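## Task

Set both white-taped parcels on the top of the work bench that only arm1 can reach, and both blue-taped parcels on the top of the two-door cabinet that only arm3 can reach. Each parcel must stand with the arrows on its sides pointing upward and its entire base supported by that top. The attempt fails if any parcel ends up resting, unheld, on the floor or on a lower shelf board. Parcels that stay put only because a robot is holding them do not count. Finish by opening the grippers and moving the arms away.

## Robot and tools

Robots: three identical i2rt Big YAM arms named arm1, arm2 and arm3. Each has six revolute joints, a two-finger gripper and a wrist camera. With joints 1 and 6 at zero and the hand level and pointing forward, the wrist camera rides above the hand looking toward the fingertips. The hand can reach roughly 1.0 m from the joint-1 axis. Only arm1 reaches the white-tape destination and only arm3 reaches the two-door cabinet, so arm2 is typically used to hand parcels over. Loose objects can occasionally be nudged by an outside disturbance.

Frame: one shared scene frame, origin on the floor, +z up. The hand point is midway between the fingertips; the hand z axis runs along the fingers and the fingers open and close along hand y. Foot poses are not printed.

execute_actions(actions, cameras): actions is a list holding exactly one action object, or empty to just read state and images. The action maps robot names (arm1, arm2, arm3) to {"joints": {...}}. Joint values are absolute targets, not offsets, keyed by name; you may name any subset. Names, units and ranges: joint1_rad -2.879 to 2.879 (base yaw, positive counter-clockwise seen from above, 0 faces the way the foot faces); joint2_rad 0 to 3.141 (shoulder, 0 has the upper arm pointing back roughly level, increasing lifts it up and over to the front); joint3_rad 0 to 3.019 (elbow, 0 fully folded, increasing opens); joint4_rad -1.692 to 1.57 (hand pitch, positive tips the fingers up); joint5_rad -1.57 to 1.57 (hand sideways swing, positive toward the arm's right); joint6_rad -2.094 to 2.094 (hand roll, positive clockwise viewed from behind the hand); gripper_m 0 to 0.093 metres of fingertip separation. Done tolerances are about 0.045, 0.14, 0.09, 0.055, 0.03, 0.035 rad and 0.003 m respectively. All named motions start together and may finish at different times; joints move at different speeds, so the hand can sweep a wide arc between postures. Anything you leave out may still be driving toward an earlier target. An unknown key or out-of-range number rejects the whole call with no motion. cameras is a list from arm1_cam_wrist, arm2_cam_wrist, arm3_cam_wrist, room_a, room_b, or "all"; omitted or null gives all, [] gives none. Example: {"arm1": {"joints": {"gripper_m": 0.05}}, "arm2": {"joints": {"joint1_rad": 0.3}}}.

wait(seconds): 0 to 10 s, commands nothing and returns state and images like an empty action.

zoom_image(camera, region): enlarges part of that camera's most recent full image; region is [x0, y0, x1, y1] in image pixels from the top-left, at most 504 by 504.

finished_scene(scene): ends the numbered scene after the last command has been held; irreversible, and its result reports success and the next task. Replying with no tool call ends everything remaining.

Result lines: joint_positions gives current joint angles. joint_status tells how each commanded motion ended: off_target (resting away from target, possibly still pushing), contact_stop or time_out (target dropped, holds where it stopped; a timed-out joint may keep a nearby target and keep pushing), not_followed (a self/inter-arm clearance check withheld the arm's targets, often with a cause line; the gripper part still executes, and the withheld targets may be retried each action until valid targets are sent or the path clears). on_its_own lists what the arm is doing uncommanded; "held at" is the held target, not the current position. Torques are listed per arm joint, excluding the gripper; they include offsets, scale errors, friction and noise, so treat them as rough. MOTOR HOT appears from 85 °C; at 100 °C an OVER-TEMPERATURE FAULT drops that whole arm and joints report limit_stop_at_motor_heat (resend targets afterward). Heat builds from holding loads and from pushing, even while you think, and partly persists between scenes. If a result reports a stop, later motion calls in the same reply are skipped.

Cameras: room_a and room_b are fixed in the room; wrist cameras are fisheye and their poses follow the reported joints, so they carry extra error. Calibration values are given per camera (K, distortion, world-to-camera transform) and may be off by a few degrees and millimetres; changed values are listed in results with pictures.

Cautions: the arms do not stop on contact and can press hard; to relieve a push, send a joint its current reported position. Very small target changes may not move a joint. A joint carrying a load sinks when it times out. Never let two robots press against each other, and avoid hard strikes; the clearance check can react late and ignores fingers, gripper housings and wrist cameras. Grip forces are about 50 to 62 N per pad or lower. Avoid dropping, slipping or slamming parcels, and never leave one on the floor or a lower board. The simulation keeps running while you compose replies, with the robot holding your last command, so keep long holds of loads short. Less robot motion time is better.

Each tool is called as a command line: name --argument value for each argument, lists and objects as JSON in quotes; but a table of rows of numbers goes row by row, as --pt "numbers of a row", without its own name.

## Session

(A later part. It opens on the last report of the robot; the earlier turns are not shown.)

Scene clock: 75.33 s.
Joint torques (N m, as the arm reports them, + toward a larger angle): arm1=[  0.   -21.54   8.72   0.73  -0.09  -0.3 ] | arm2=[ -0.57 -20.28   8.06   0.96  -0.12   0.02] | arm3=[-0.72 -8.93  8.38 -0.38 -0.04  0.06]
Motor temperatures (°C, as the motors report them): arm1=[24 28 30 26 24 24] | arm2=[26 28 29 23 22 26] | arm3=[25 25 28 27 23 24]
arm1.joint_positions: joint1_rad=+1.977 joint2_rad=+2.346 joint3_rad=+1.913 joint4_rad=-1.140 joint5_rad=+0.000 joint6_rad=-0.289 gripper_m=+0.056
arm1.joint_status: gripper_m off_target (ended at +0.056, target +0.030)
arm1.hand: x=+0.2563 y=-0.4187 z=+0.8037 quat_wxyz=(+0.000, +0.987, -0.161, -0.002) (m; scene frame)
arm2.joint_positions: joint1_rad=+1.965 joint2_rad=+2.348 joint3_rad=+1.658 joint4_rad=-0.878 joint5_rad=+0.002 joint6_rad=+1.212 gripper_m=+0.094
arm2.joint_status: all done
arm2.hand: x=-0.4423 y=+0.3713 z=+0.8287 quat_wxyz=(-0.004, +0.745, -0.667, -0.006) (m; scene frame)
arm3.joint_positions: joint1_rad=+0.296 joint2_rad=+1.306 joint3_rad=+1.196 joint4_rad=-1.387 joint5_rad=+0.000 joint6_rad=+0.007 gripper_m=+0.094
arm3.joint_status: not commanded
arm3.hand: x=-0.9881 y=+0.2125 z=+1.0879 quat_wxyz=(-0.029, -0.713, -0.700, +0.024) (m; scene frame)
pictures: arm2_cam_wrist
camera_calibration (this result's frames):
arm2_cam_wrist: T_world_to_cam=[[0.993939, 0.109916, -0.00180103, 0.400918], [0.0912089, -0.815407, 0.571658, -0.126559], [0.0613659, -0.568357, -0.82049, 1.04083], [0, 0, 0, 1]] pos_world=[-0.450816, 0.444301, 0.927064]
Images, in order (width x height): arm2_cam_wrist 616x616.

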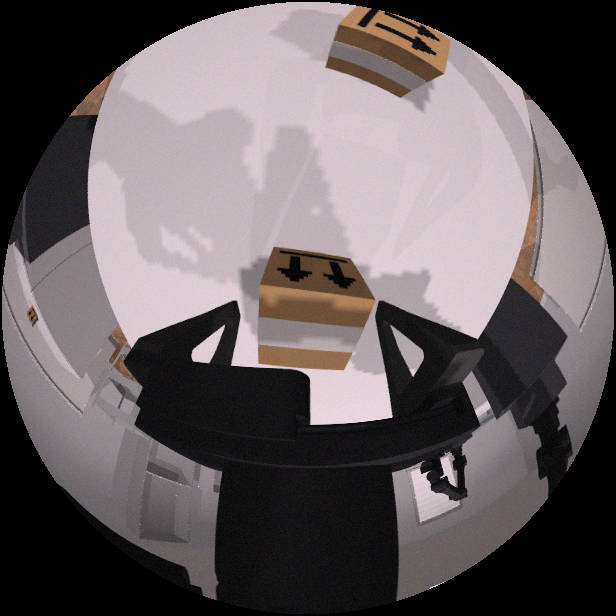

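execute_actions --actions '[{"arm1":{"joints":{"joint2_rad":2.1}},"arm2":{"joints":{"gripper_m":0.03}}}]' --cameras '[]'

execute_actions --actions '[{"arm1":{"joints":{"joint2_rad":2.0,"joint3_rad":1.2,"joint4_rad":0.8,"joint6_rad":0}},"arm2":{"joints":{"joint2_rad":1.9,"joint4_rad":-1.25}}}]' --cameras '[]'

execute_actions --actions '[{"arm1":{"joints":{"joint2_rad":2.1,"joint3_rad":0.66,"joint4_rad":1.34}},"arm2":{"joints":{"joint1_rad":-1.6,"joint2_rad":1.6,"joint3_rad":1.3,"joint6_rad":0}}}]' --cameras '["arm1_cam_wrist","arm2_cam_wrist","room_b"]'

Scene clock: 82.97 s.
Joint torques (N m, as the arm reports them, + toward a larger angle): arm1=[  0.3  -19.82  11.32   1.19  -0.1   -0.26] | arm2=[ -0.94 -20.15   8.05   0.94  -0.1    0.05] | arm3=[-0.8  -8.87  8.36 -0.35 -0.04  0.07]
Motor temperatures (°C, as the motors report them): arm1=[24 29 29 26 24 24] | arm2=[26 28 29 23 22 26] | arm3=[25 25 28 27 23 24]
arm1.joint_positions: joint1_rad=+1.977 joint2_rad=+2.091 joint3_rad=+1.898 joint4_rad=-1.139 joint5_rad=+0.000 joint6_rad=-0.289 gripper_m=+0.056
arm1.joint_status: all done
arm1.hand: x=+0.2403 y=-0.4071 z=+0.9694 quat_wxyz=(-0.052, +0.980, -0.160, -0.110) (m; scene frame)
arm2.joint_positions: joint1_rad=+1.965 joint2_rad=+2.348 joint3_rad=+1.658 joint4_rad=-0.878 joint5_rad=+0.002 joint6_rad=+1.212 gripper_m=+0.056
arm2.joint_status: gripper_m off_target (ended at +0.056, target +0.030)
arm2.hand: x=-0.4424 y=+0.3714 z=+0.8287 quat_wxyz=(-0.004, +0.744, -0.668, -0.006) (m; scene frame)
arm3.joint_positions: joint1_rad=+0.296 joint2_rad=+1.306 joint3_rad=+1.196 joint4_rad=-1.387 joint5_rad=+0.000 joint6_rad=+0.007 gripper_m=+0.094
arm3.joint_status: not commanded
arm3.hand: x=-0.9881 y=+0.2125 z=+1.0879 quat_wxyz=(-0.029, -0.713, -0.700, +0.024) (m; scene frame)
pictures: none
No camera images: the call's "cameras" was empty. Leave "cameras" out to get every camera's image.

Scene clock: 84.93 s.
Joint torques (N m, as the arm reports them, + toward a larger angle): arm1=[  0.38 -18.83   8.3    2.91  -0.07  -0.09] | arm2=[ -0.83 -19.09   8.92  -0.4   -0.08   0.04] | arm3=[-0.74 -8.87  8.36 -0.38 -0.04  0.07]
Motor temperatures (°C, as the motors report them): arm1=[24 29 29 26 24 24] | arm2=[26 28 29 23 22 26] | arm3=[25 25 28 27 23 24]
arm1.joint_positions: joint1_rad=+1.977 joint2_rad=+2.015 joint3_rad=+1.193 joint4_rad=+0.775 joint5_rad=+0.000 joint6_rad=-0.011 gripper_m=+0.056
arm1.joint_status: all done
arm1.hand: x=+0.2001 y=-0.3787 z=+1.0078 quat_wxyz=(-0.212, +0.689, -0.215, -0.659) (m; scene frame)
arm2.joint_positions: joint1_rad=+1.965 joint2_rad=+1.889 joint3_rad=+1.671 joint4_rad=-1.234 joint5_rad=+0.002 joint6_rad=+1.212 gripper_m=+0.056
arm2.joint_status: all done
arm2.hand: x=-0.4187 y=+0.3622 z=+1.1073 quat_wxyz=(+0.023, +0.743, -0.666, -0.057) (m; scene frame)
arm3.joint_positions: joint1_rad=+0.296 joint2_rad=+1.306 joint3_rad=+1.196 joint4_rad=-1.387 joint5_rad=+0.000 joint6_rad=+0.007 gripper_m=+0.094
arm3.joint_status: not commanded
arm3.hand: x=-0.9881 y=+0.2125 z=+1.0879 quat_wxyz=(-0.029, -0.713, -0.700, +0.024) (m; scene frame)
pictures: none
No camera images: the call's "cameras" was empty. Leave "cameras" out to get every camera's image.

Scene clock: 87.77 s.
Joint torques (N m, as the arm reports them, + toward a larger angle): arm1=[  0.4  -14.02   2.85   2.71  -0.07  -0.06] | arm2=[  1.07 -15.74   6.75  -0.52  -0.18  -0.12] | arm3=[-0.81 -8.94  8.37 -0.35 -0.05  0.07]
Motor temperatures (°C, as the motors report them): arm1=[24 29 29 26 24 24] | arm2=[26 28 29 23 22 26] | arm3=[25 25 28 27 23 24]
arm1.joint_positions: joint1_rad=+1.977 joint2_rad=+2.113 joint3_rad=+0.658 joint4_rad=+1.315 joint5_rad=+0.000 joint6_rad=-0.011 gripper_m=+0.056
arm1.joint_status: all done
arm1.hand: x=+0.3534 y=-0.4868 z=+0.8614 quat_wxyz=(-0.201, +0.719, -0.224, -0.626) (m; scene frame)
arm2.joint_positions: joint1_rad=-1.605 joint2_rad=+1.612 joint3_rad=+1.308 joint4_rad=-1.235 joint5_rad=+0.001 joint6_rad=+0.008 gripper_m=+0.056
arm2.joint_status: all done
arm2.hand: x=+0.5407 y=-0.0892 z=+1.1046 quat_wxyz=(-0.013, -0.337, -0.942, +0.001) (m; scene frame)
arm3.joint_positions: joint1_rad=+0.296 joint2_rad=+1.306 joint3_rad=+1.196 joint4_rad=-1.387 joint5_rad=+0.000 joint6_rad=+0.007 gripper_m=+0.094
arm3.joint_status: not commanded
arm3.hand: x=-0.9881 y=+0.2125 z=+1.0879 quat_wxyz=(-0.029, -0.713, -0.700, +0.024) (m; scene frame)
pictures: arm1_cam_wrist, arm2_cam_wrist, room_b
camera_calibration (this result's frames):
arm1_cam_wrist: T_world_to_cam=[[0.565298, 0.824859, 0.00670275, 0.20002], [0.57522, -0.388364, -0.719927, 0.233041], [-0.591236, 0.410829, -0.694017, 1.131], [0, 0, 0, 1]] pos_world=[0.421568, -0.539132, 0.951366]
arm2_cam_wrist: T_world_to_cam=[[-0.633286, -0.773886, -0.00704547, 0.281763], [-0.642045, 0.520272, 0.563112, -0.224437], [-0.432118, 0.361134, -0.826351, 1.30129], [0, 0, 0, 1]] pos_world=[0.59665, -0.13512, 1.20369]
Images, in order (width x height): arm1_cam_wrist 616x616, arm2_cam_wrist 616x616, room_b 672x504.

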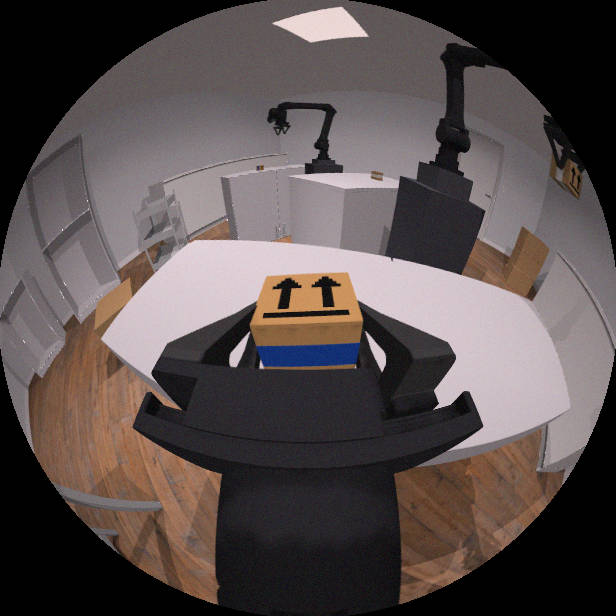

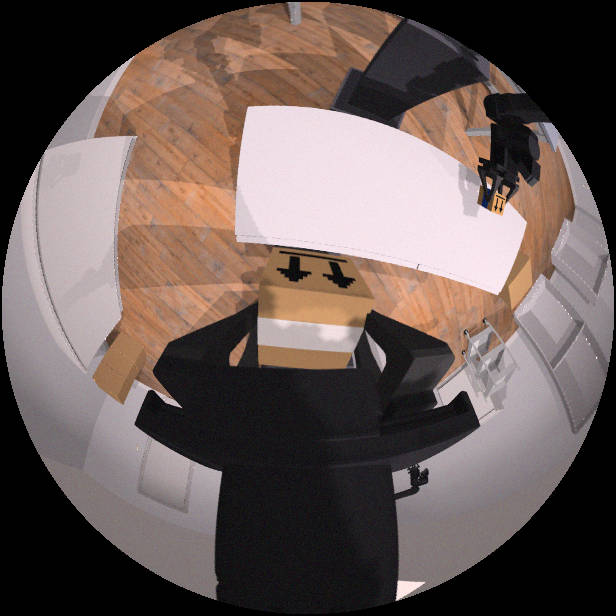

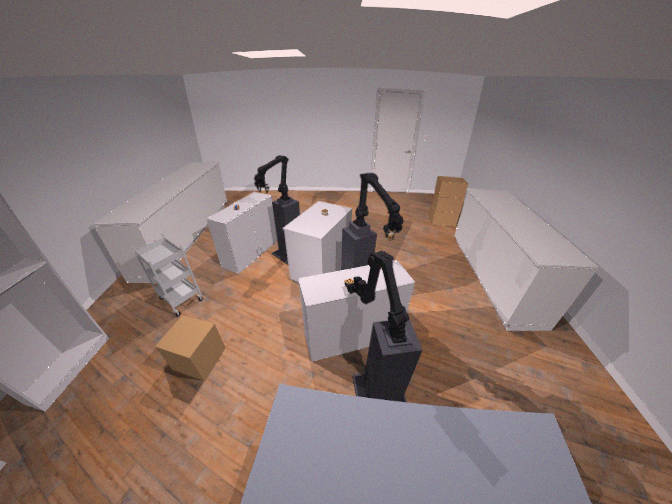

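execute_actions --actions '[{"arm1":{"joints":{"joint2_rad":2.26,"joint3_rad":0.72,"joint4_rad":1.46}},"arm2":{"joints":{"joint2_rad":2.2,"joint3_rad":1.49,"joint4_rad":-0.83}},"arm3":{"joints":{"joint1_rad":1.815,"joint2_rad":1.93,"joint3_rad":1.56,"joint4_rad":-1.18,"joint6_rad":0.35}}}]' --cameras '["arm3_cam_wrist","room_b"]'

zoom_image --camera "room_b" --region '[310, 240, 430, 330]'

Scene clock: 96.23 s.
Joint torques (N m, as the arm reports them, + toward a larger angle): arm1=[  0.31 -14.5    2.55   2.77  -0.05  -0.06] | arm2=[ -0.56 -23.08   6.66   0.91  -0.14  -0.1 ] | arm3=[ -1.76 -16.63   9.23  -0.21   0.09   0.18]
Motor temperatures (°C, as the motors report them): arm1=[24 28 28 26 24 24] | arm2=[26 28 29 23 22 26] | arm3=[25 25 28 27 23 24]
arm1.joint_positions: joint1_rad=+1.977 joint2_rad=+2.268 joint3_rad=+0.713 joint4_rad=+1.436 joint5_rad=+0.000 joint6_rad=-0.011 gripper_m=+0.056
arm1.joint_status: all done
arm1.hand: x=+0.3498 y=-0.4843 z=+0.8218 quat_wxyz=(-0.204, +0.712, -0.222, -0.634) (m; scene frame)
arm2.joint_positions: joint1_rad=-1.605 joint2_rad=+2.229 joint3_rad=+1.472 joint4_rad=-0.847 joint5_rad=+0.001 joint6_rad=+0.007 gripper_m=+0.056
arm2.joint_status: all done
arm2.hand: x=+0.6171 y=-0.1481 z=+0.8379 quat_wxyz=(+0.019, -0.336, -0.941, -0.010) (m; scene frame)
arm3.joint_positions: joint1_rad=+1.819 joint2_rad=+1.933 joint3_rad=+1.535 joint4_rad=-1.177 joint5_rad=-0.002 joint6_rad=+0.341 gripper_m=+0.094
arm3.joint_status: all done
arm3.hand: x=-0.4130 y=+0.5643 z=+0.9310 quat_wxyz=(-0.001, -0.199, -0.980, -0.001) (m; scene frame)
pictures: arm3_cam_wrist, room_b
camera_calibration (this result's frames):
arm3_cam_wrist: T_world_to_cam=[[-0.381356, -0.92438, 0.00941787, 0.353487], [-0.743101, 0.312597, 0.591679, -1.03493], [-0.54988, 0.218642, -0.806119, 0.523205], [0, 0, 0, 1]] pos_world=[-0.346551, 0.535876, 1.03078]
Images, in order (width x height): arm3_cam_wrist 616x616, room_b 672x504.

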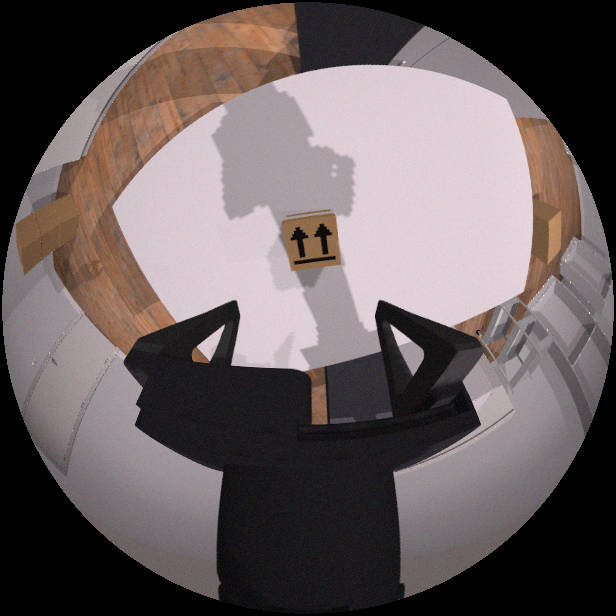

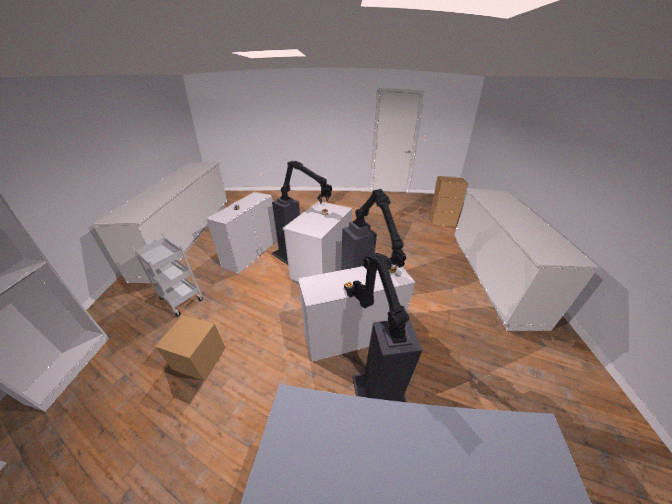

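Region (310, 240, 430, 330) of room_b's 672x504 image, scaled by 4.200, with more detail than that image has; it fills the top 378 rows of this view, and the rest is white.

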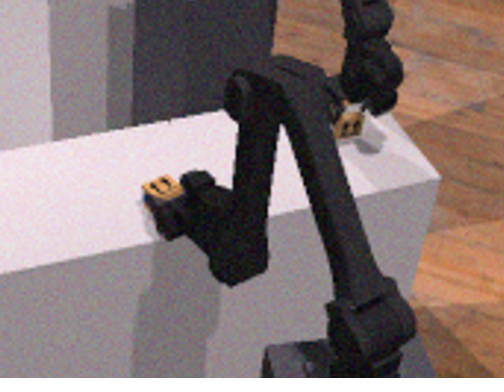

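execute_actions --actions '[{"arm1":{"joints":{"joint2_rad":2.31,"joint4_rad":1.49}},"arm2":{"joints":{"joint2_rad":2.275,"joint4_rad":-0.77}},"arm3":{"joints":{"joint1_rad":1.795,"joint2_rad":2.035,"joint3_rad":1.535,"joint4_rad":-1.06,"joint6_rad":0.26}}}]' --cameras '["arm3_cam_wrist","arm1_cam_wrist"]'

Scene clock: 101.40 s.
Joint torques (N m, as the arm reports them, + toward a larger angle): arm1=[  0.1  -12.75   2.31   2.57  -0.07  -0.09] | arm2=[ -0.05 -18.96   6.59   0.95  -0.17  -0.08] | arm3=[ -1.91 -16.72   7.18   0.35   0.09   0.04]
Motor temperatures (°C, as the motors report them): arm1=[24 28 27 26 24 24] | arm2=[26 28 29 23 22 26] | arm3=[25 26 28 27 23 24]
arm1.joint_positions: joint1_rad=+1.977 joint2_rad=+2.301 joint3_rad=+0.713 joint4_rad=+1.471 joint5_rad=+0.000 joint6_rad=-0.010 gripper_m=+0.056
arm1.joint_status: all done
arm1.hand: x=+0.3535 y=-0.4870 z=+0.8123 quat_wxyz=(-0.203, +0.712, -0.222, -0.635) (m; scene frame)
arm2.joint_positions: joint1_rad=-1.605 joint2_rad=+2.254 joint3_rad=+1.472 joint4_rad=-0.788 joint5_rad=+0.001 joint6_rad=+0.007 gripper_m=+0.056
arm2.joint_status: all done
arm2.hand: x=+0.6234 y=-0.1531 z=+0.8239 quat_wxyz=(+0.002, -0.337, -0.942, -0.005) (m; scene frame)
arm3.joint_positions: joint1_rad=+1.806 joint2_rad=+2.029 joint3_rad=+1.535 joint4_rad=-1.074 joint5_rad=-0.002 joint6_rad=+0.269 gripper_m=+0.094
arm3.joint_status: all done
arm3.hand: x=-0.3964 y=+0.5557 z=+0.8774 quat_wxyz=(-0.005, -0.170, -0.985, -0.001) (m; scene frame)
pictures: arm1_cam_wrist, arm3_cam_wrist
camera_calibration (this result's frames):
arm1_cam_wrist: T_world_to_cam=[[0.565609, 0.824655, 0.00545452, 0.201247], [0.560637, -0.379659, -0.735897, 0.219873], [-0.604791, 0.419289, -0.677071, 1.0922], [0, 0, 0, 1]] pos_world=[0.423453, -0.540427, 0.9002]
arm3_cam_wrist: T_world_to_cam=[[-0.326119, -0.945298, 0.00758903, 0.387407], [-0.764589, 0.26848, 0.585936, -0.967255], [-0.555922, 0.185283, -0.810322, 0.510882], [0, 0, 0, 1]] pos_world=[-0.329202, 0.531247, 0.977789]
Images, in order (width x height): arm1_cam_wrist 616x616, arm3_cam_wrist 616x616.

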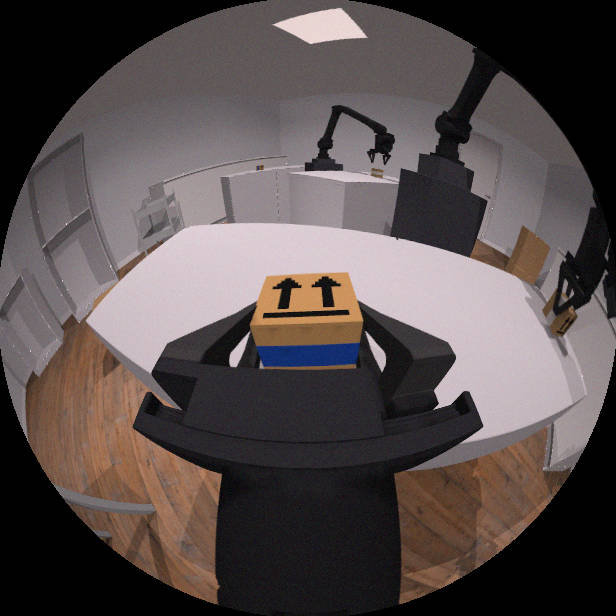

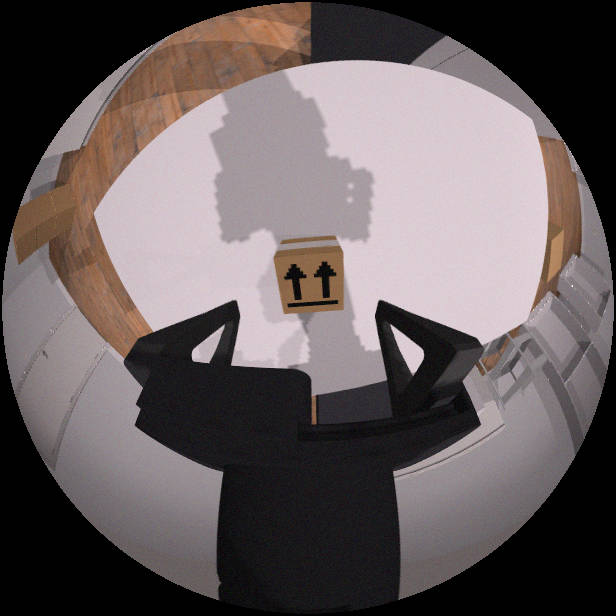

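execute_actions --actions '[{"arm1":{"joints":{"joint2_rad":2.33}},"arm2":{"joints":{"joint2_rad":2.30}},"arm3":{"joints":{"joint2_rad":2.115,"joint3_rad":1.495,"joint4_rad":-0.95}}}]' --cameras '["arm3_cam_wrist"]'

Scene clock: 103.97 s.
Joint torques (N m, as the arm reports them, + toward a larger angle): arm1=[  0.26 -11.94   2.25   2.35  -0.1   -0.05] | arm2=[ -0.18 -19.39   6.37   0.78  -0.15  -0.1 ] | arm3=[ -1.8  -17.04   6.43   0.3    0.08   0.06]
Motor temperatures (°C, as the motors report them): arm1=[24 28 27 26 24 24] | arm2=[26 28 29 23 22 26] | arm3=[25 26 28 27 23 24]
arm1.joint_positions: joint1_rad=+1.977 joint2_rad=+2.305 joint3_rad=+0.713 joint4_rad=+1.478 joint5_rad=+0.000 joint6_rad=-0.008 gripper_m=+0.056
arm1.joint_status: all done
arm1.hand: x=+0.3540 y=-0.4873 z=+0.8116 quat_wxyz=(-0.203, +0.711, -0.222, -0.636) (m; scene frame)
arm2.joint_positions: joint1_rad=-1.605 joint2_rad=+2.277 joint3_rad=+1.472 joint4_rad=-0.786 joint5_rad=+0.001 joint6_rad=+0.007 gripper_m=+0.056
arm2.joint_status: all done
arm2.hand: x=+0.6188 y=-0.1493 z=+0.8109 quat_wxyz=(+0.012, -0.336, -0.942, -0.008) (m; scene frame)
arm3.joint_positions: joint1_rad=+1.806 joint2_rad=+2.104 joint3_rad=+1.500 joint4_rad=-0.963 joint5_rad=-0.002 joint6_rad=+0.269 gripper_m=+0.094
arm3.joint_status: all done
arm3.hand: x=-0.3954 y=+0.5556 z=+0.8237 quat_wxyz=(-0.005, -0.170, -0.986, -0.001) (m; scene frame)
pictures: arm3_cam_wrist
camera_calibration (this result's frames):
arm3_cam_wrist: T_world_to_cam=[[-0.325761, -0.945422, 0.00749436, 0.388316], [-0.764915, 0.268207, 0.585637, -0.934707], [-0.555684, 0.185045, -0.810539, 0.468359], [0, 0, 0, 1]] pos_world=[-0.328213, 0.531149, 0.924112]
Images, in order (width x height): arm3_cam_wrist 616x616.

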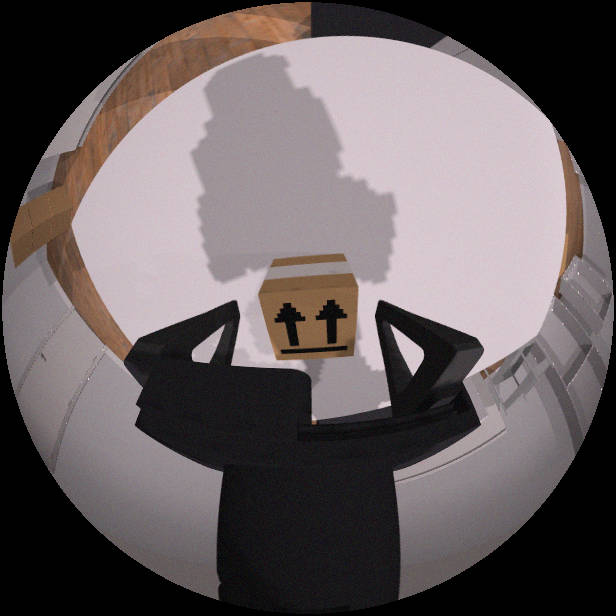

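execute_actions --actions '[{"arm1":{"joints":{"joint2_rad":2.305,"gripper_m":0.093}},"arm2":{"joints":{"gripper_m":0.093}},"arm3":{"joints":{"joint2_rad":2.145,"joint4_rad":-0.89}}}]' --cameras '["arm3_cam_wrist","arm1_cam_wrist","arm2_cam_wrist"]'

Scene clock: 106.93 s.
Joint torques (N m, as the arm reports them, + toward a larger angle): arm1=[  0.03 -14.39   2.28   2.4   -0.05  -0.09] | arm2=[ -0.31 -19.8    6.33   0.87  -0.16  -0.09] | arm3=[ -1.9  -16.     6.42   0.44   0.08   0.06]
Motor temperatures (°C, as the motors report them): arm1=[24 28 27 26 24 24] | arm2=[26 28 29 23 22 26] | arm3=[25 26 28 27 23 24]
arm1.joint_positions: joint1_rad=+1.977 joint2_rad=+2.305 joint3_rad=+0.713 joint4_rad=+1.478 joint5_rad=+0.000 joint6_rad=-0.008 gripper_m=+0.093
arm1.joint_status: all done
arm1.hand: x=+0.3540 y=-0.4873 z=+0.8116 quat_wxyz=(-0.203, +0.711, -0.222, -0.636) (m; scene frame)
arm2.joint_positions: joint1_rad=-1.605 joint2_rad=+2.277 joint3_rad=+1.472 joint4_rad=-0.786 joint5_rad=+0.001 joint6_rad=+0.007 gripper_m=+0.093
arm2.joint_status: all done
arm2.hand: x=+0.6188 y=-0.1494 z=+0.8109 quat_wxyz=(+0.013, -0.336, -0.942, -0.008) (m; scene frame)
arm3.joint_positions: joint1_rad=+1.806 joint2_rad=+2.117 joint3_rad=+1.500 joint4_rad=-0.904 joint5_rad=-0.002 joint6_rad=+0.269 gripper_m=+0.094
arm3.joint_status: all done
arm3.hand: x=-0.3833 y=+0.5547 z=+0.8163 quat_wxyz=(-0.027, -0.169, -0.985, -0.003) (m; scene frame)
pictures: arm1_cam_wrist, arm2_cam_wrist, arm3_cam_wrist
camera_calibration (this result's frames):
arm1_cam_wrist: T_world_to_cam=[[0.565802, 0.824534, 0.00358862, 0.202646], [0.558142, -0.379791, -0.737723, 0.221255], [-0.606915, 0.419408, -0.675094, 1.09135], [0, 0, 0, 1]] pos_world=[0.424209, -0.54078, 0.899264]
arm2_cam_wrist: T_world_to_cam=[[-0.632354, -0.774654, -0.00633998, 0.281342], [-0.61858, 0.499989, 0.606111, -0.0300061], [-0.466356, 0.387198, -0.795355, 1.11406], [0, 0, 0, 1]] pos_world=[0.678897, -0.198417, 0.906046]
arm3_cam_wrist: T_world_to_cam=[[-0.325794, -0.945431, -0.00416904, 0.401006], [-0.79063, 0.270027, 0.549536, -0.902234], [-0.518422, 0.182332, -0.83546, 0.505395], [0, 0, 0, 1]] pos_world=[-0.32068, 0.530602, 0.919719]
Images, in order (width x height): arm1_cam_wrist 616x616, arm2_cam_wrist 616x616, arm3_cam_wrist 616x616.

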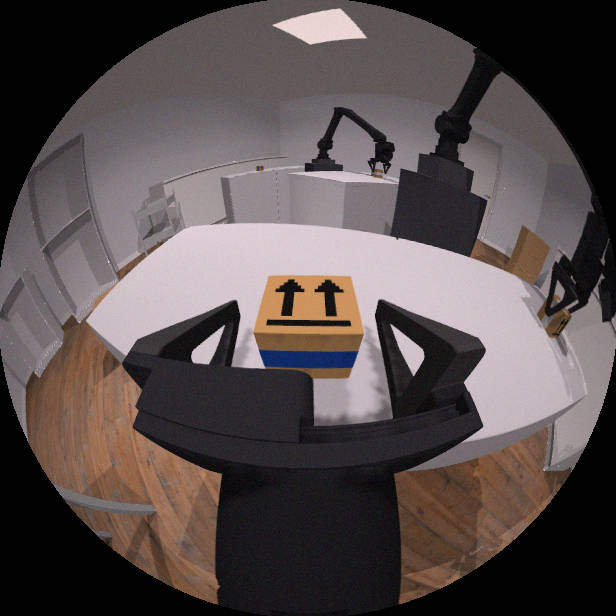

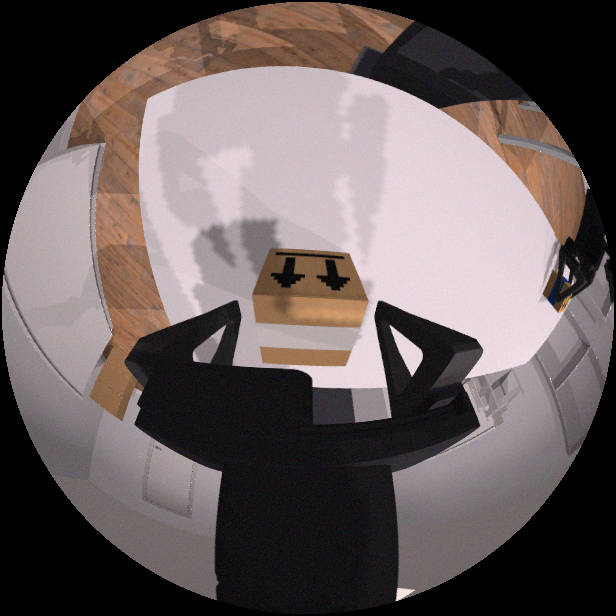

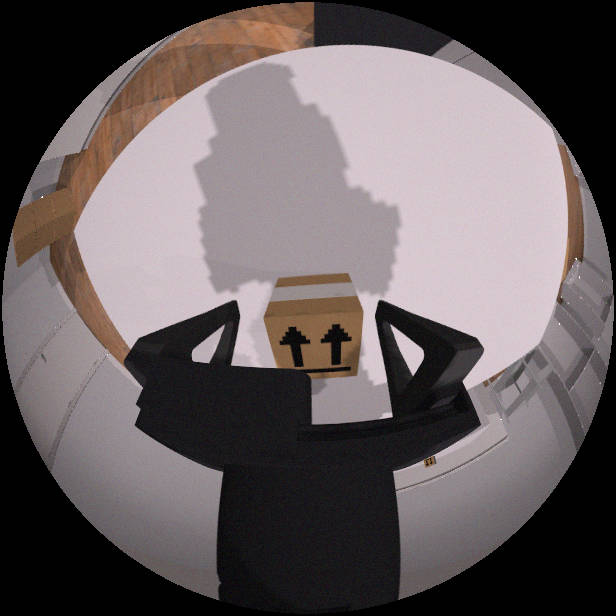

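execute_actions --actions '[{"arm1":{"joints":{"joint2_rad":1.9}},"arm2":{"joints":{"joint2_rad":2.0}},"arm3":{"joints":{"gripper_m":0.03}}}]' --cameras '[]'

execute_actions --actions '[{"arm1":{"joints":{"joint1_rad":0.9,"joint2_rad":1.2,"joint3_rad":0.9,"joint4_rad":-1.0}},"arm3":{"joints":{"joint2_rad":1.85}}}]' --cameras '[]'

execute_actions --actions '[{"arm2":{"joints":{"joint1_rad":-2.245,"joint2_rad":2.40,"joint3_rad":2.10,"joint4_rad":-1.23,"joint6_rad":-0.705}},"arm3":{"joints":{"joint2_rad":1.95,"joint3_rad":0.8,"joint4_rad":0.9,"joint6_rad":0}}}]' --cameras '["arm3_cam_wrist","arm2_cam_wrist"]'

Scene clock: 124.83 s.
Joint torques (N m, as the arm reports them, + toward a larger angle): arm1=[  0.27 -12.57   5.58   1.93  -0.09  -0.1 ] | arm2=[ -0.33 -18.22   8.28   1.56  -0.17  -0.08] | arm3=[ -1.87 -15.92   6.43   0.43   0.04   0.07]
Motor temperatures (°C, as the motors report them): arm1=[24 28 27 26 24 24] | arm2=[26 28 29 23 22 26] | arm3=[25 26 27 27 23 24]
arm1.joint_positions: joint1_rad=+1.977 joint2_rad=+1.895 joint3_rad=+0.713 joint4_rad=+1.482 joint5_rad=+0.000 joint6_rad=-0.008 gripper_m=+0.093
arm1.joint_status: all done
arm1.hand: x=+0.3351 y=-0.4735 z=+1.0425 quat_wxyz=(-0.246, +0.564, -0.177, -0.768) (m; scene frame)
arm2.joint_positions: joint1_rad=-1.605 joint2_rad=+1.975 joint3_rad=+1.472 joint4_rad=-0.786 joint5_rad=+0.001 joint6_rad=+0.007 gripper_m=+0.093
arm2.joint_status: all done
arm2.hand: x=+0.6636 y=-0.1873 z=+0.9885 quat_wxyz=(-0.130, -0.334, -0.933, +0.042) (m; scene frame)
arm3.joint_positions: joint1_rad=+1.806 joint2_rad=+2.117 joint3_rad=+1.500 joint4_rad=-0.904 joint5_rad=-0.001 joint6_rad=+0.268 gripper_m=+0.054
arm3.joint_status: gripper_m off_target (ended at +0.054, target +0.030)
arm3.hand: x=-0.3832 y=+0.5545 z=+0.8163 quat_wxyz=(-0.028, -0.169, -0.985, -0.003) (m; scene frame)
pictures: none
No camera images: the call's "cameras" was empty. Leave "cameras" out to get every camera's image.

Scene clock: 127.03 s.
Joint torques (N m, as the arm reports them, + toward a larger angle): arm1=[-0.76 -7.11 10.79  0.63 -0.11 -0.09] | arm2=[ -0.38 -18.11   8.22   1.52  -0.18  -0.1 ] | arm3=[ -1.87 -15.25   8.54   0.76   0.04   0.06]
Motor temperatures (°C, as the motors report them): arm1=[24 28 27 26 24 24] | arm2=[26 28 29 23 22 26] | arm3=[25 26 27 27 23 24]
arm1.joint_positions: joint1_rad=+0.901 joint2_rad=+1.196 joint3_rad=+0.879 joint4_rad=-0.993 joint5_rad=+0.001 joint6_rad=-0.008 gripper_m=+0.093
arm1.joint_status: all done
arm1.hand: x=+0.8592 y=-0.4411 z=+1.0043 quat_wxyz=(-0.097, +0.661, -0.739, -0.088) (m; scene frame)
arm2.joint_positions: joint1_rad=-1.605 joint2_rad=+1.975 joint3_rad=+1.472 joint4_rad=-0.786 joint5_rad=+0.001 joint6_rad=+0.007 gripper_m=+0.093
arm2.joint_status: not commanded
arm2.hand: x=+0.6636 y=-0.1873 z=+0.9885 quat_wxyz=(-0.130, -0.334, -0.933, +0.042) (m; scene frame)
arm3.joint_positions: joint1_rad=+1.806 joint2_rad=+1.837 joint3_rad=+1.487 joint4_rad=-0.901 joint5_rad=-0.001 joint6_rad=+0.268 gripper_m=+0.054
arm3.joint_status: all done
arm3.hand: x=-0.3611 y=+0.5531 z=+0.9784 quat_wxyz=(-0.162, -0.167, -0.972, -0.016) (m; scene frame)
pictures: none
No camera images: the call's "cameras" was empty. Leave "cameras" out to get every camera's image.

Scene clock: 129.03 s.
Joint torques (N m, as the arm reports them, + toward a larger angle): arm1=[-0.6  -6.59 10.95  0.61 -0.1  -0.07] | arm2=[ -0.56 -26.27   9.96  -0.7   -0.2   -0.09] | arm3=[ -1.82 -13.19   4.66   2.07  -0.06   0.06]
Motor temperatures (°C, as the motors report them): arm1=[24 28 28 26 24 24] | arm2=[26 28 29 23 22 26] | arm3=[25 26 27 27 23 24]
arm1.joint_positions: joint1_rad=+0.901 joint2_rad=+1.196 joint3_rad=+0.879 joint4_rad=-0.993 joint5_rad=+0.001 joint6_rad=-0.008 gripper_m=+0.093
arm1.joint_status: not commanded
arm1.hand: x=+0.8592 y=-0.4411 z=+1.0043 quat_wxyz=(-0.097, +0.661, -0.739, -0.088) (m; scene frame)
arm2.joint_positions: joint1_rad=-2.236 joint2_rad=+2.410 joint3_rad=+2.060 joint4_rad=-1.213 joint5_rad=+0.000 joint6_rad=-0.697 gripper_m=+0.093
arm2.joint_status: all done
arm2.hand: x=+0.3514 y=-0.4721 z=+0.9102 quat_wxyz=(+0.001, -0.302, -0.953, -0.002) (m; scene frame)
arm3.joint_positions: joint1_rad=+1.806 joint2_rad=+1.946 joint3_rad=+0.803 joint4_rad=+0.875 joint5_rad=+0.000 joint6_rad=+0.009 gripper_m=+0.053
arm3.joint_status: all done
arm3.hand: x=-0.3645 y=+0.5529 z=+0.9095 quat_wxyz=(-0.608, -0.032, -0.793, +0.020) (m; scene frame)
pictures: arm2_cam_wrist, arm3_cam_wrist
camera_calibration (this result's frames):
arm2_cam_wrist: T_world_to_cam=[[-0.574618, -0.818415, -0.00318822, -0.180975], [-0.664895, 0.464551, 0.584899, -0.0753842], [-0.47721, 0.338214, -0.8111, 1.18831], [0, 0, 0, 1]] pos_world=[0.412957, -0.514994, 1.00735]
arm3_cam_wrist: T_world_to_cam=[[-0.0830598, -0.996535, 0.00442692, 0.514798], [-0.778684, 0.0621288, -0.624333, 0.248859], [0.621894, -0.0553041, -0.781146, 1.09093], [0, 0, 0, 1]] pos_world=[-0.4419, 0.557886, 1.00527]
Images, in order (width x height): arm2_cam_wrist 616x616, arm3_cam_wrist 616x616.

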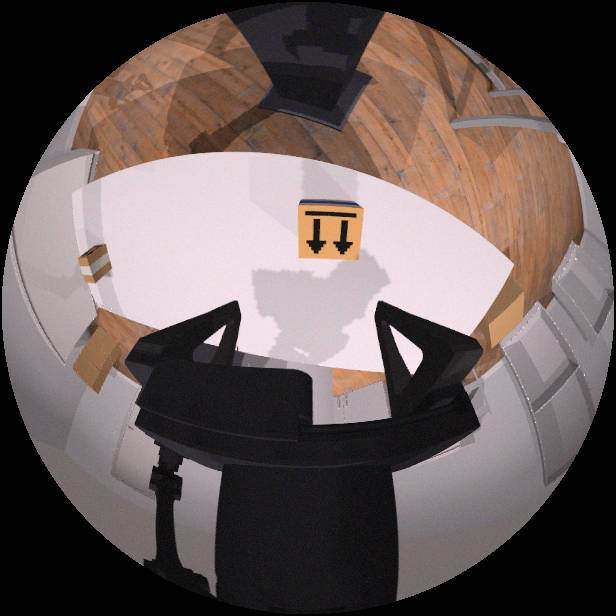

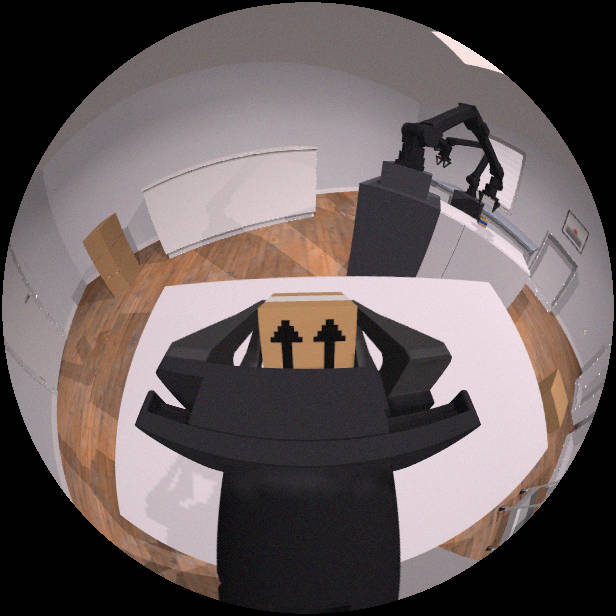

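execute_actions --actions '[{"arm2":{"joints":{"joint2_rad":2.58,"joint3_rad":2.33,"joint4_rad":-1.27,"joint6_rad":-0.66}},"arm3":{"joints":{"joint2_rad":2.10,"joint4_rad":1.03}}}]' --cameras '["arm2_cam_wrist"]'

Scene clock: 133.90 s.
Joint torques (N m, as the arm reports them, + toward a larger angle): arm1=[-1.07 -6.95 10.94  0.52 -0.13 -0.1 ] | arm2=[ -1.17 -26.15  11.29  -0.58  -0.19   0.04] | arm3=[ -1.88 -14.55   3.52   2.02  -0.05   0.05]
Motor temperatures (°C, as the motors report them): arm1=[24 28 29 26 24 24] | arm2=[26 29 30 23 22 26] | arm3=[25 26 27 27 23 24]
arm1.joint_positions: joint1_rad=+0.901 joint2_rad=+1.196 joint3_rad=+0.879 joint4_rad=-0.993 joint5_rad=+0.001 joint6_rad=-0.008 gripper_m=+0.093
arm1.joint_status: not commanded
arm1.hand: x=+0.8592 y=-0.4411 z=+1.0043 quat_wxyz=(-0.097, +0.661, -0.739, -0.088) (m; scene frame)
arm2.joint_positions: joint1_rad=-2.236 joint2_rad=+2.562 joint3_rad=+2.269 joint4_rad=-1.255 joint5_rad=+0.000 joint6_rad=-0.668 gripper_m=+0.093
arm2.joint_status: all done
arm2.hand: x=+0.3610 y=-0.5081 z=+0.8792 quat_wxyz=(-0.004, -0.316, -0.949, +0.005) (m; scene frame)
arm3.joint_positions: joint1_rad=+1.806 joint2_rad=+2.103 joint3_rad=+0.803 joint4_rad=+1.006 joint5_rad=+0.000 joint6_rad=+0.009 gripper_m=+0.053
arm3.joint_status: all done
arm3.hand: x=-0.3733 y=+0.5535 z=+0.8477 quat_wxyz=(-0.598, -0.032, -0.800, +0.020) (m; scene frame)
pictures: arm2_cam_wrist
camera_calibration (this result's frames):
arm2_cam_wrist: T_world_to_cam=[[-0.598126, -0.801375, 0.00658224, -0.196437], [-0.653407, 0.492409, 0.574971, -0.0153429], [-0.464009, 0.339605, -0.818147, 1.18205], [0, 0, 0, 1]] pos_world=[0.42096, -0.551292, 0.977201]
Images, in order (width x height): arm2_cam_wrist 616x616.

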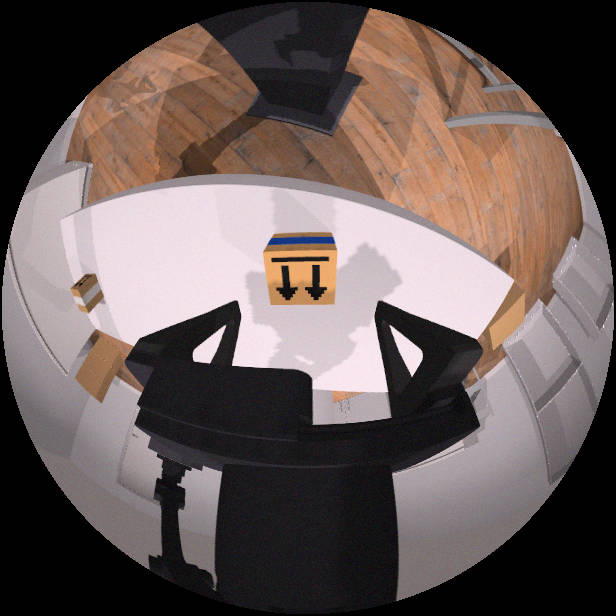

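execute_actions --actions '[{"arm2":{"joints":{"joint2_rad":2.675,"joint4_rad":-1.17,"joint6_rad":-0.71}},"arm3":{"joints":{"joint2_rad":2.15,"joint4_rad":1.04}}}]' --cameras '["arm2_cam_wrist","room_a"]'

zoom_image --camera "room_a" --region '[320, 240, 440, 330]'

Scene clock: 137.97 s.
Joint torques (N m, as the arm reports them, + toward a larger angle): arm1=[-0.54 -6.93 10.92  0.59 -0.11 -0.09] | arm2=[ -1.54 -26.8   10.04   0.9   -0.19  -0.12] | arm3=[ -1.87 -12.88   3.27   1.92  -0.05   0.06]
Motor temperatures (°C, as the motors report them): arm1=[24 28 29 26 24 24] | arm2=[26 29 30 23 22 26] | arm3=[25 26 26 27 23 24]
arm1.joint_positions: joint1_rad=+0.901 joint2_rad=+1.196 joint3_rad=+0.879 joint4_rad=-0.993 joint5_rad=+0.001 joint6_rad=-0.008 gripper_m=+0.093
arm1.joint_status: not commanded
arm1.hand: x=+0.8592 y=-0.4411 z=+1.0043 quat_wxyz=(-0.097, +0.661, -0.739, -0.088) (m; scene frame)
arm2.joint_positions: joint1_rad=-2.236 joint2_rad=+2.667 joint3_rad=+2.285 joint4_rad=-1.187 joint5_rad=+0.000 joint6_rad=-0.702 gripper_m=+0.093
arm2.joint_status: all done
arm2.hand: x=+0.3602 y=-0.5047 z=+0.8089 quat_wxyz=(+0.002, -0.299, -0.954, -0.004) (m; scene frame)
arm3.joint_positions: joint1_rad=+1.806 joint2_rad=+2.134 joint3_rad=+0.803 joint4_rad=+1.020 joint5_rad=+0.000 joint6_rad=+0.009 gripper_m=+0.053
arm3.joint_status: all done
arm3.hand: x=-0.3771 y=+0.5538 z=+0.8325 quat_wxyz=(-0.591, -0.032, -0.806, +0.019) (m; scene frame)
pictures: arm2_cam_wrist, room_a
camera_calibration (this result's frames):
arm2_cam_wrist: T_world_to_cam=[[-0.57024, -0.821449, -0.00690136, -0.203022], [-0.666517, 0.457744, 0.588409, -0.000781015], [-0.480189, 0.340134, -0.808534, 1.12139], [0, 0, 0, 1]] pos_world=[0.422189, -0.547839, 0.905744]
Images, in order (width x height): arm2_cam_wrist 616x616, room_a 672x504.

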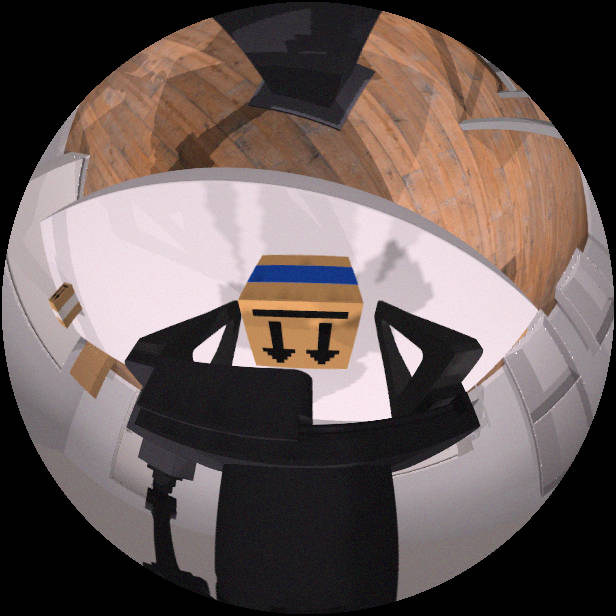

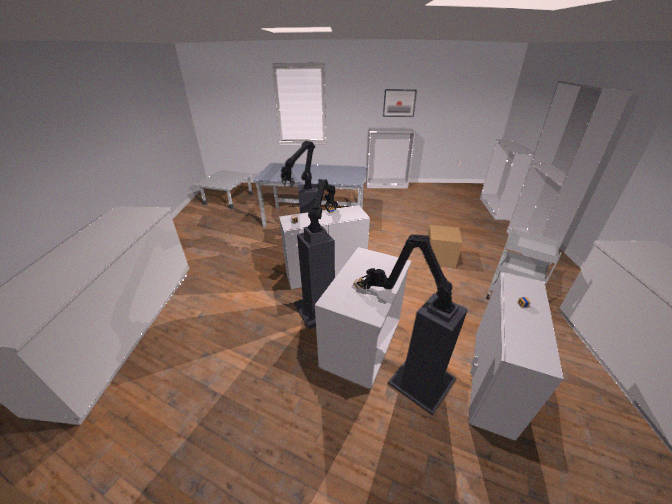

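Region (320, 240, 440, 330) of room_a's 672x504 image, scaled by 4.200, with more detail than that image has; it fills the top 378 rows of this view, and the rest is white.

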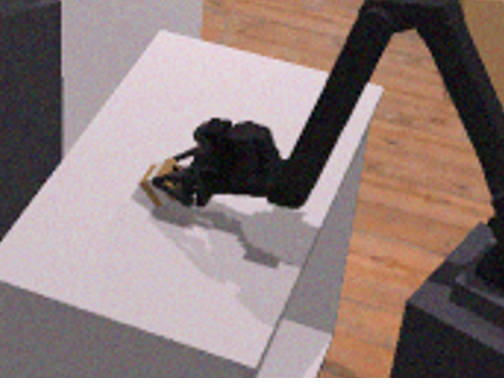

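execute_actions --actions '[{"arm2":{"joints":{"joint2_rad":2.70,"joint4_rad":-1.2}},"arm3":{"joints":{"gripper_m":0.093}}}]' --cameras '[]'

execute_actions --actions '[{"arm2":{"joints":{"gripper_m":0.03}}}]' --cameras '["arm2_cam_wrist","arm3_cam_wrist"]'

Scene clock: 141.43 s.
Joint torques (N m, as the arm reports them, + toward a larger angle): arm1=[-0.63 -6.76 10.82  0.67 -0.13 -0.07] | arm2=[ -1.43 -24.67  10.11  -0.6   -0.21  -0.12] | arm3=[ -1.85 -12.89   3.25   1.95  -0.05   0.05]
Motor temperatures (°C, as the motors report them): arm1=[24 28 29 26 24 24] | arm2=[26 29 30 23 22 26] | arm3=[25 26 26 27 23 24]
arm1.joint_positions: joint1_rad=+0.901 joint2_rad=+1.196 joint3_rad=+0.879 joint4_rad=-0.993 joint5_rad=+0.001 joint6_rad=-0.008 gripper_m=+0.093
arm1.joint_status: not commanded
arm1.hand: x=+0.8592 y=-0.4411 z=+1.0043 quat_wxyz=(-0.097, +0.661, -0.739, -0.088) (m; scene frame)
arm2.joint_positions: joint1_rad=-2.236 joint2_rad=+2.667 joint3_rad=+2.285 joint4_rad=-1.187 joint5_rad=+0.000 joint6_rad=-0.702 gripper_m=+0.093
arm2.joint_status: all done
arm2.hand: x=+0.3602 y=-0.5047 z=+0.8089 quat_wxyz=(+0.002, -0.299, -0.954, -0.004) (m; scene frame)
arm3.joint_positions: joint1_rad=+1.806 joint2_rad=+2.134 joint3_rad=+0.803 joint4_rad=+1.020 joint5_rad=+0.000 joint6_rad=+0.008 gripper_m=+0.093
arm3.joint_status: all done
arm3.hand: x=-0.3771 y=+0.5538 z=+0.8325 quat_wxyz=(-0.591, -0.032, -0.806, +0.019) (m; scene frame)
pictures: none
No camera images: the call's "cameras" was empty. Leave "cameras" out to get every camera's image.

Scene clock: 142.07 s.
Joint torques (N m, as the arm reports them, + toward a larger angle): arm1=[-0.8  -7.14 10.86  0.53 -0.12 -0.09] | arm2=[ -1.25 -24.78  10.17  -0.5   -0.19  -0.13] | arm3=[ -1.88 -12.81   3.26   1.93  -0.06   0.07]
Motor temperatures (°C, as the motors report them): arm1=[24 28 30 26 24 24] | arm2=[26 29 30 23 22 26] | arm3=[25 26 26 27 23 24]
arm1.joint_positions: joint1_rad=+0.901 joint2_rad=+1.196 joint3_rad=+0.879 joint4_rad=-0.993 joint5_rad=+0.001 joint6_rad=-0.008 gripper_m=+0.093
arm1.joint_status: not commanded
arm1.hand: x=+0.8592 y=-0.4411 z=+1.0043 quat_wxyz=(-0.097, +0.661, -0.739, -0.088) (m; scene frame)
arm2.joint_positions: joint1_rad=-2.236 joint2_rad=+2.667 joint3_rad=+2.285 joint4_rad=-1.187 joint5_rad=+0.000 joint6_rad=-0.703 gripper_m=+0.055
arm2.joint_status: gripper_m off_target (ended at +0.055, target +0.030)
arm2.hand: x=+0.3602 y=-0.5047 z=+0.8089 quat_wxyz=(+0.002, -0.299, -0.954, -0.004) (m; scene frame)
arm3.joint_positions: joint1_rad=+1.806 joint2_rad=+2.134 joint3_rad=+0.803 joint4_rad=+1.020 joint5_rad=+0.000 joint6_rad=+0.008 gripper_m=+0.093
arm3.joint_status: not commanded
arm3.hand: x=-0.3771 y=+0.5538 z=+0.8325 quat_wxyz=(-0.591, -0.032, -0.806, +0.019) (m; scene frame)
pictures: arm2_cam_wrist, arm3_cam_wrist
camera_calibration (this result's frames):
arm2_cam_wrist: T_world_to_cam=[[-0.569613, -0.821884, -0.00690654, -0.203463], [-0.666871, 0.457235, 0.588404, -0.000907268], [-0.480442, 0.339768, -0.808537, 1.1213], [0, 0, 0, 1]] pos_world=[0.422221, -0.547792, 0.905744]
arm3_cam_wrist: T_world_to_cam=[[-0.0827873, -0.996553, 0.00526664, 0.514337], [-0.804815, 0.0637403, -0.590093, 0.151657], [0.587723, -0.0530909, -0.807318, 1.04634], [0, 0, 0, 1]] pos_world=[-0.450321, 0.558448, 0.93151]
Images, in order (width x height): arm2_cam_wrist 616x616, arm3_cam_wrist 616x616.

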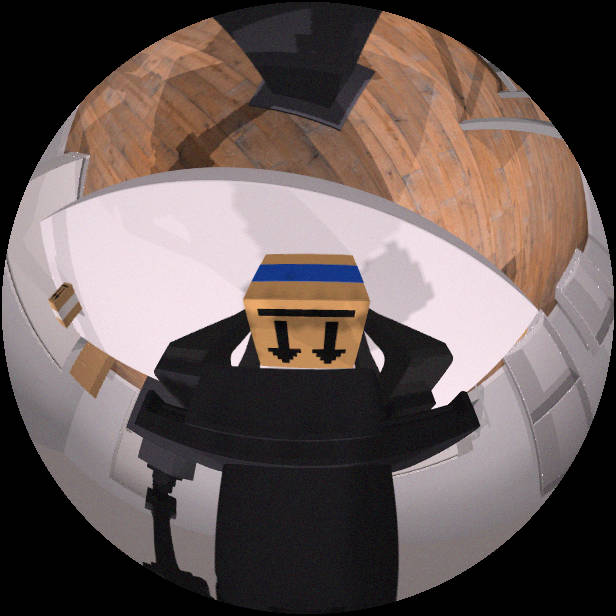

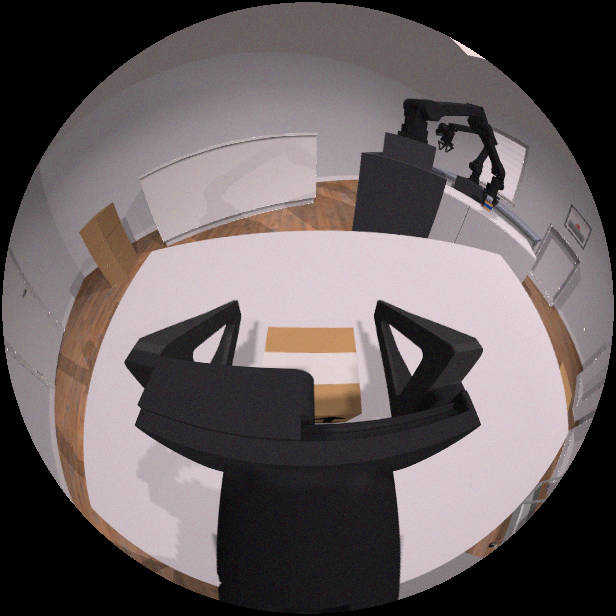

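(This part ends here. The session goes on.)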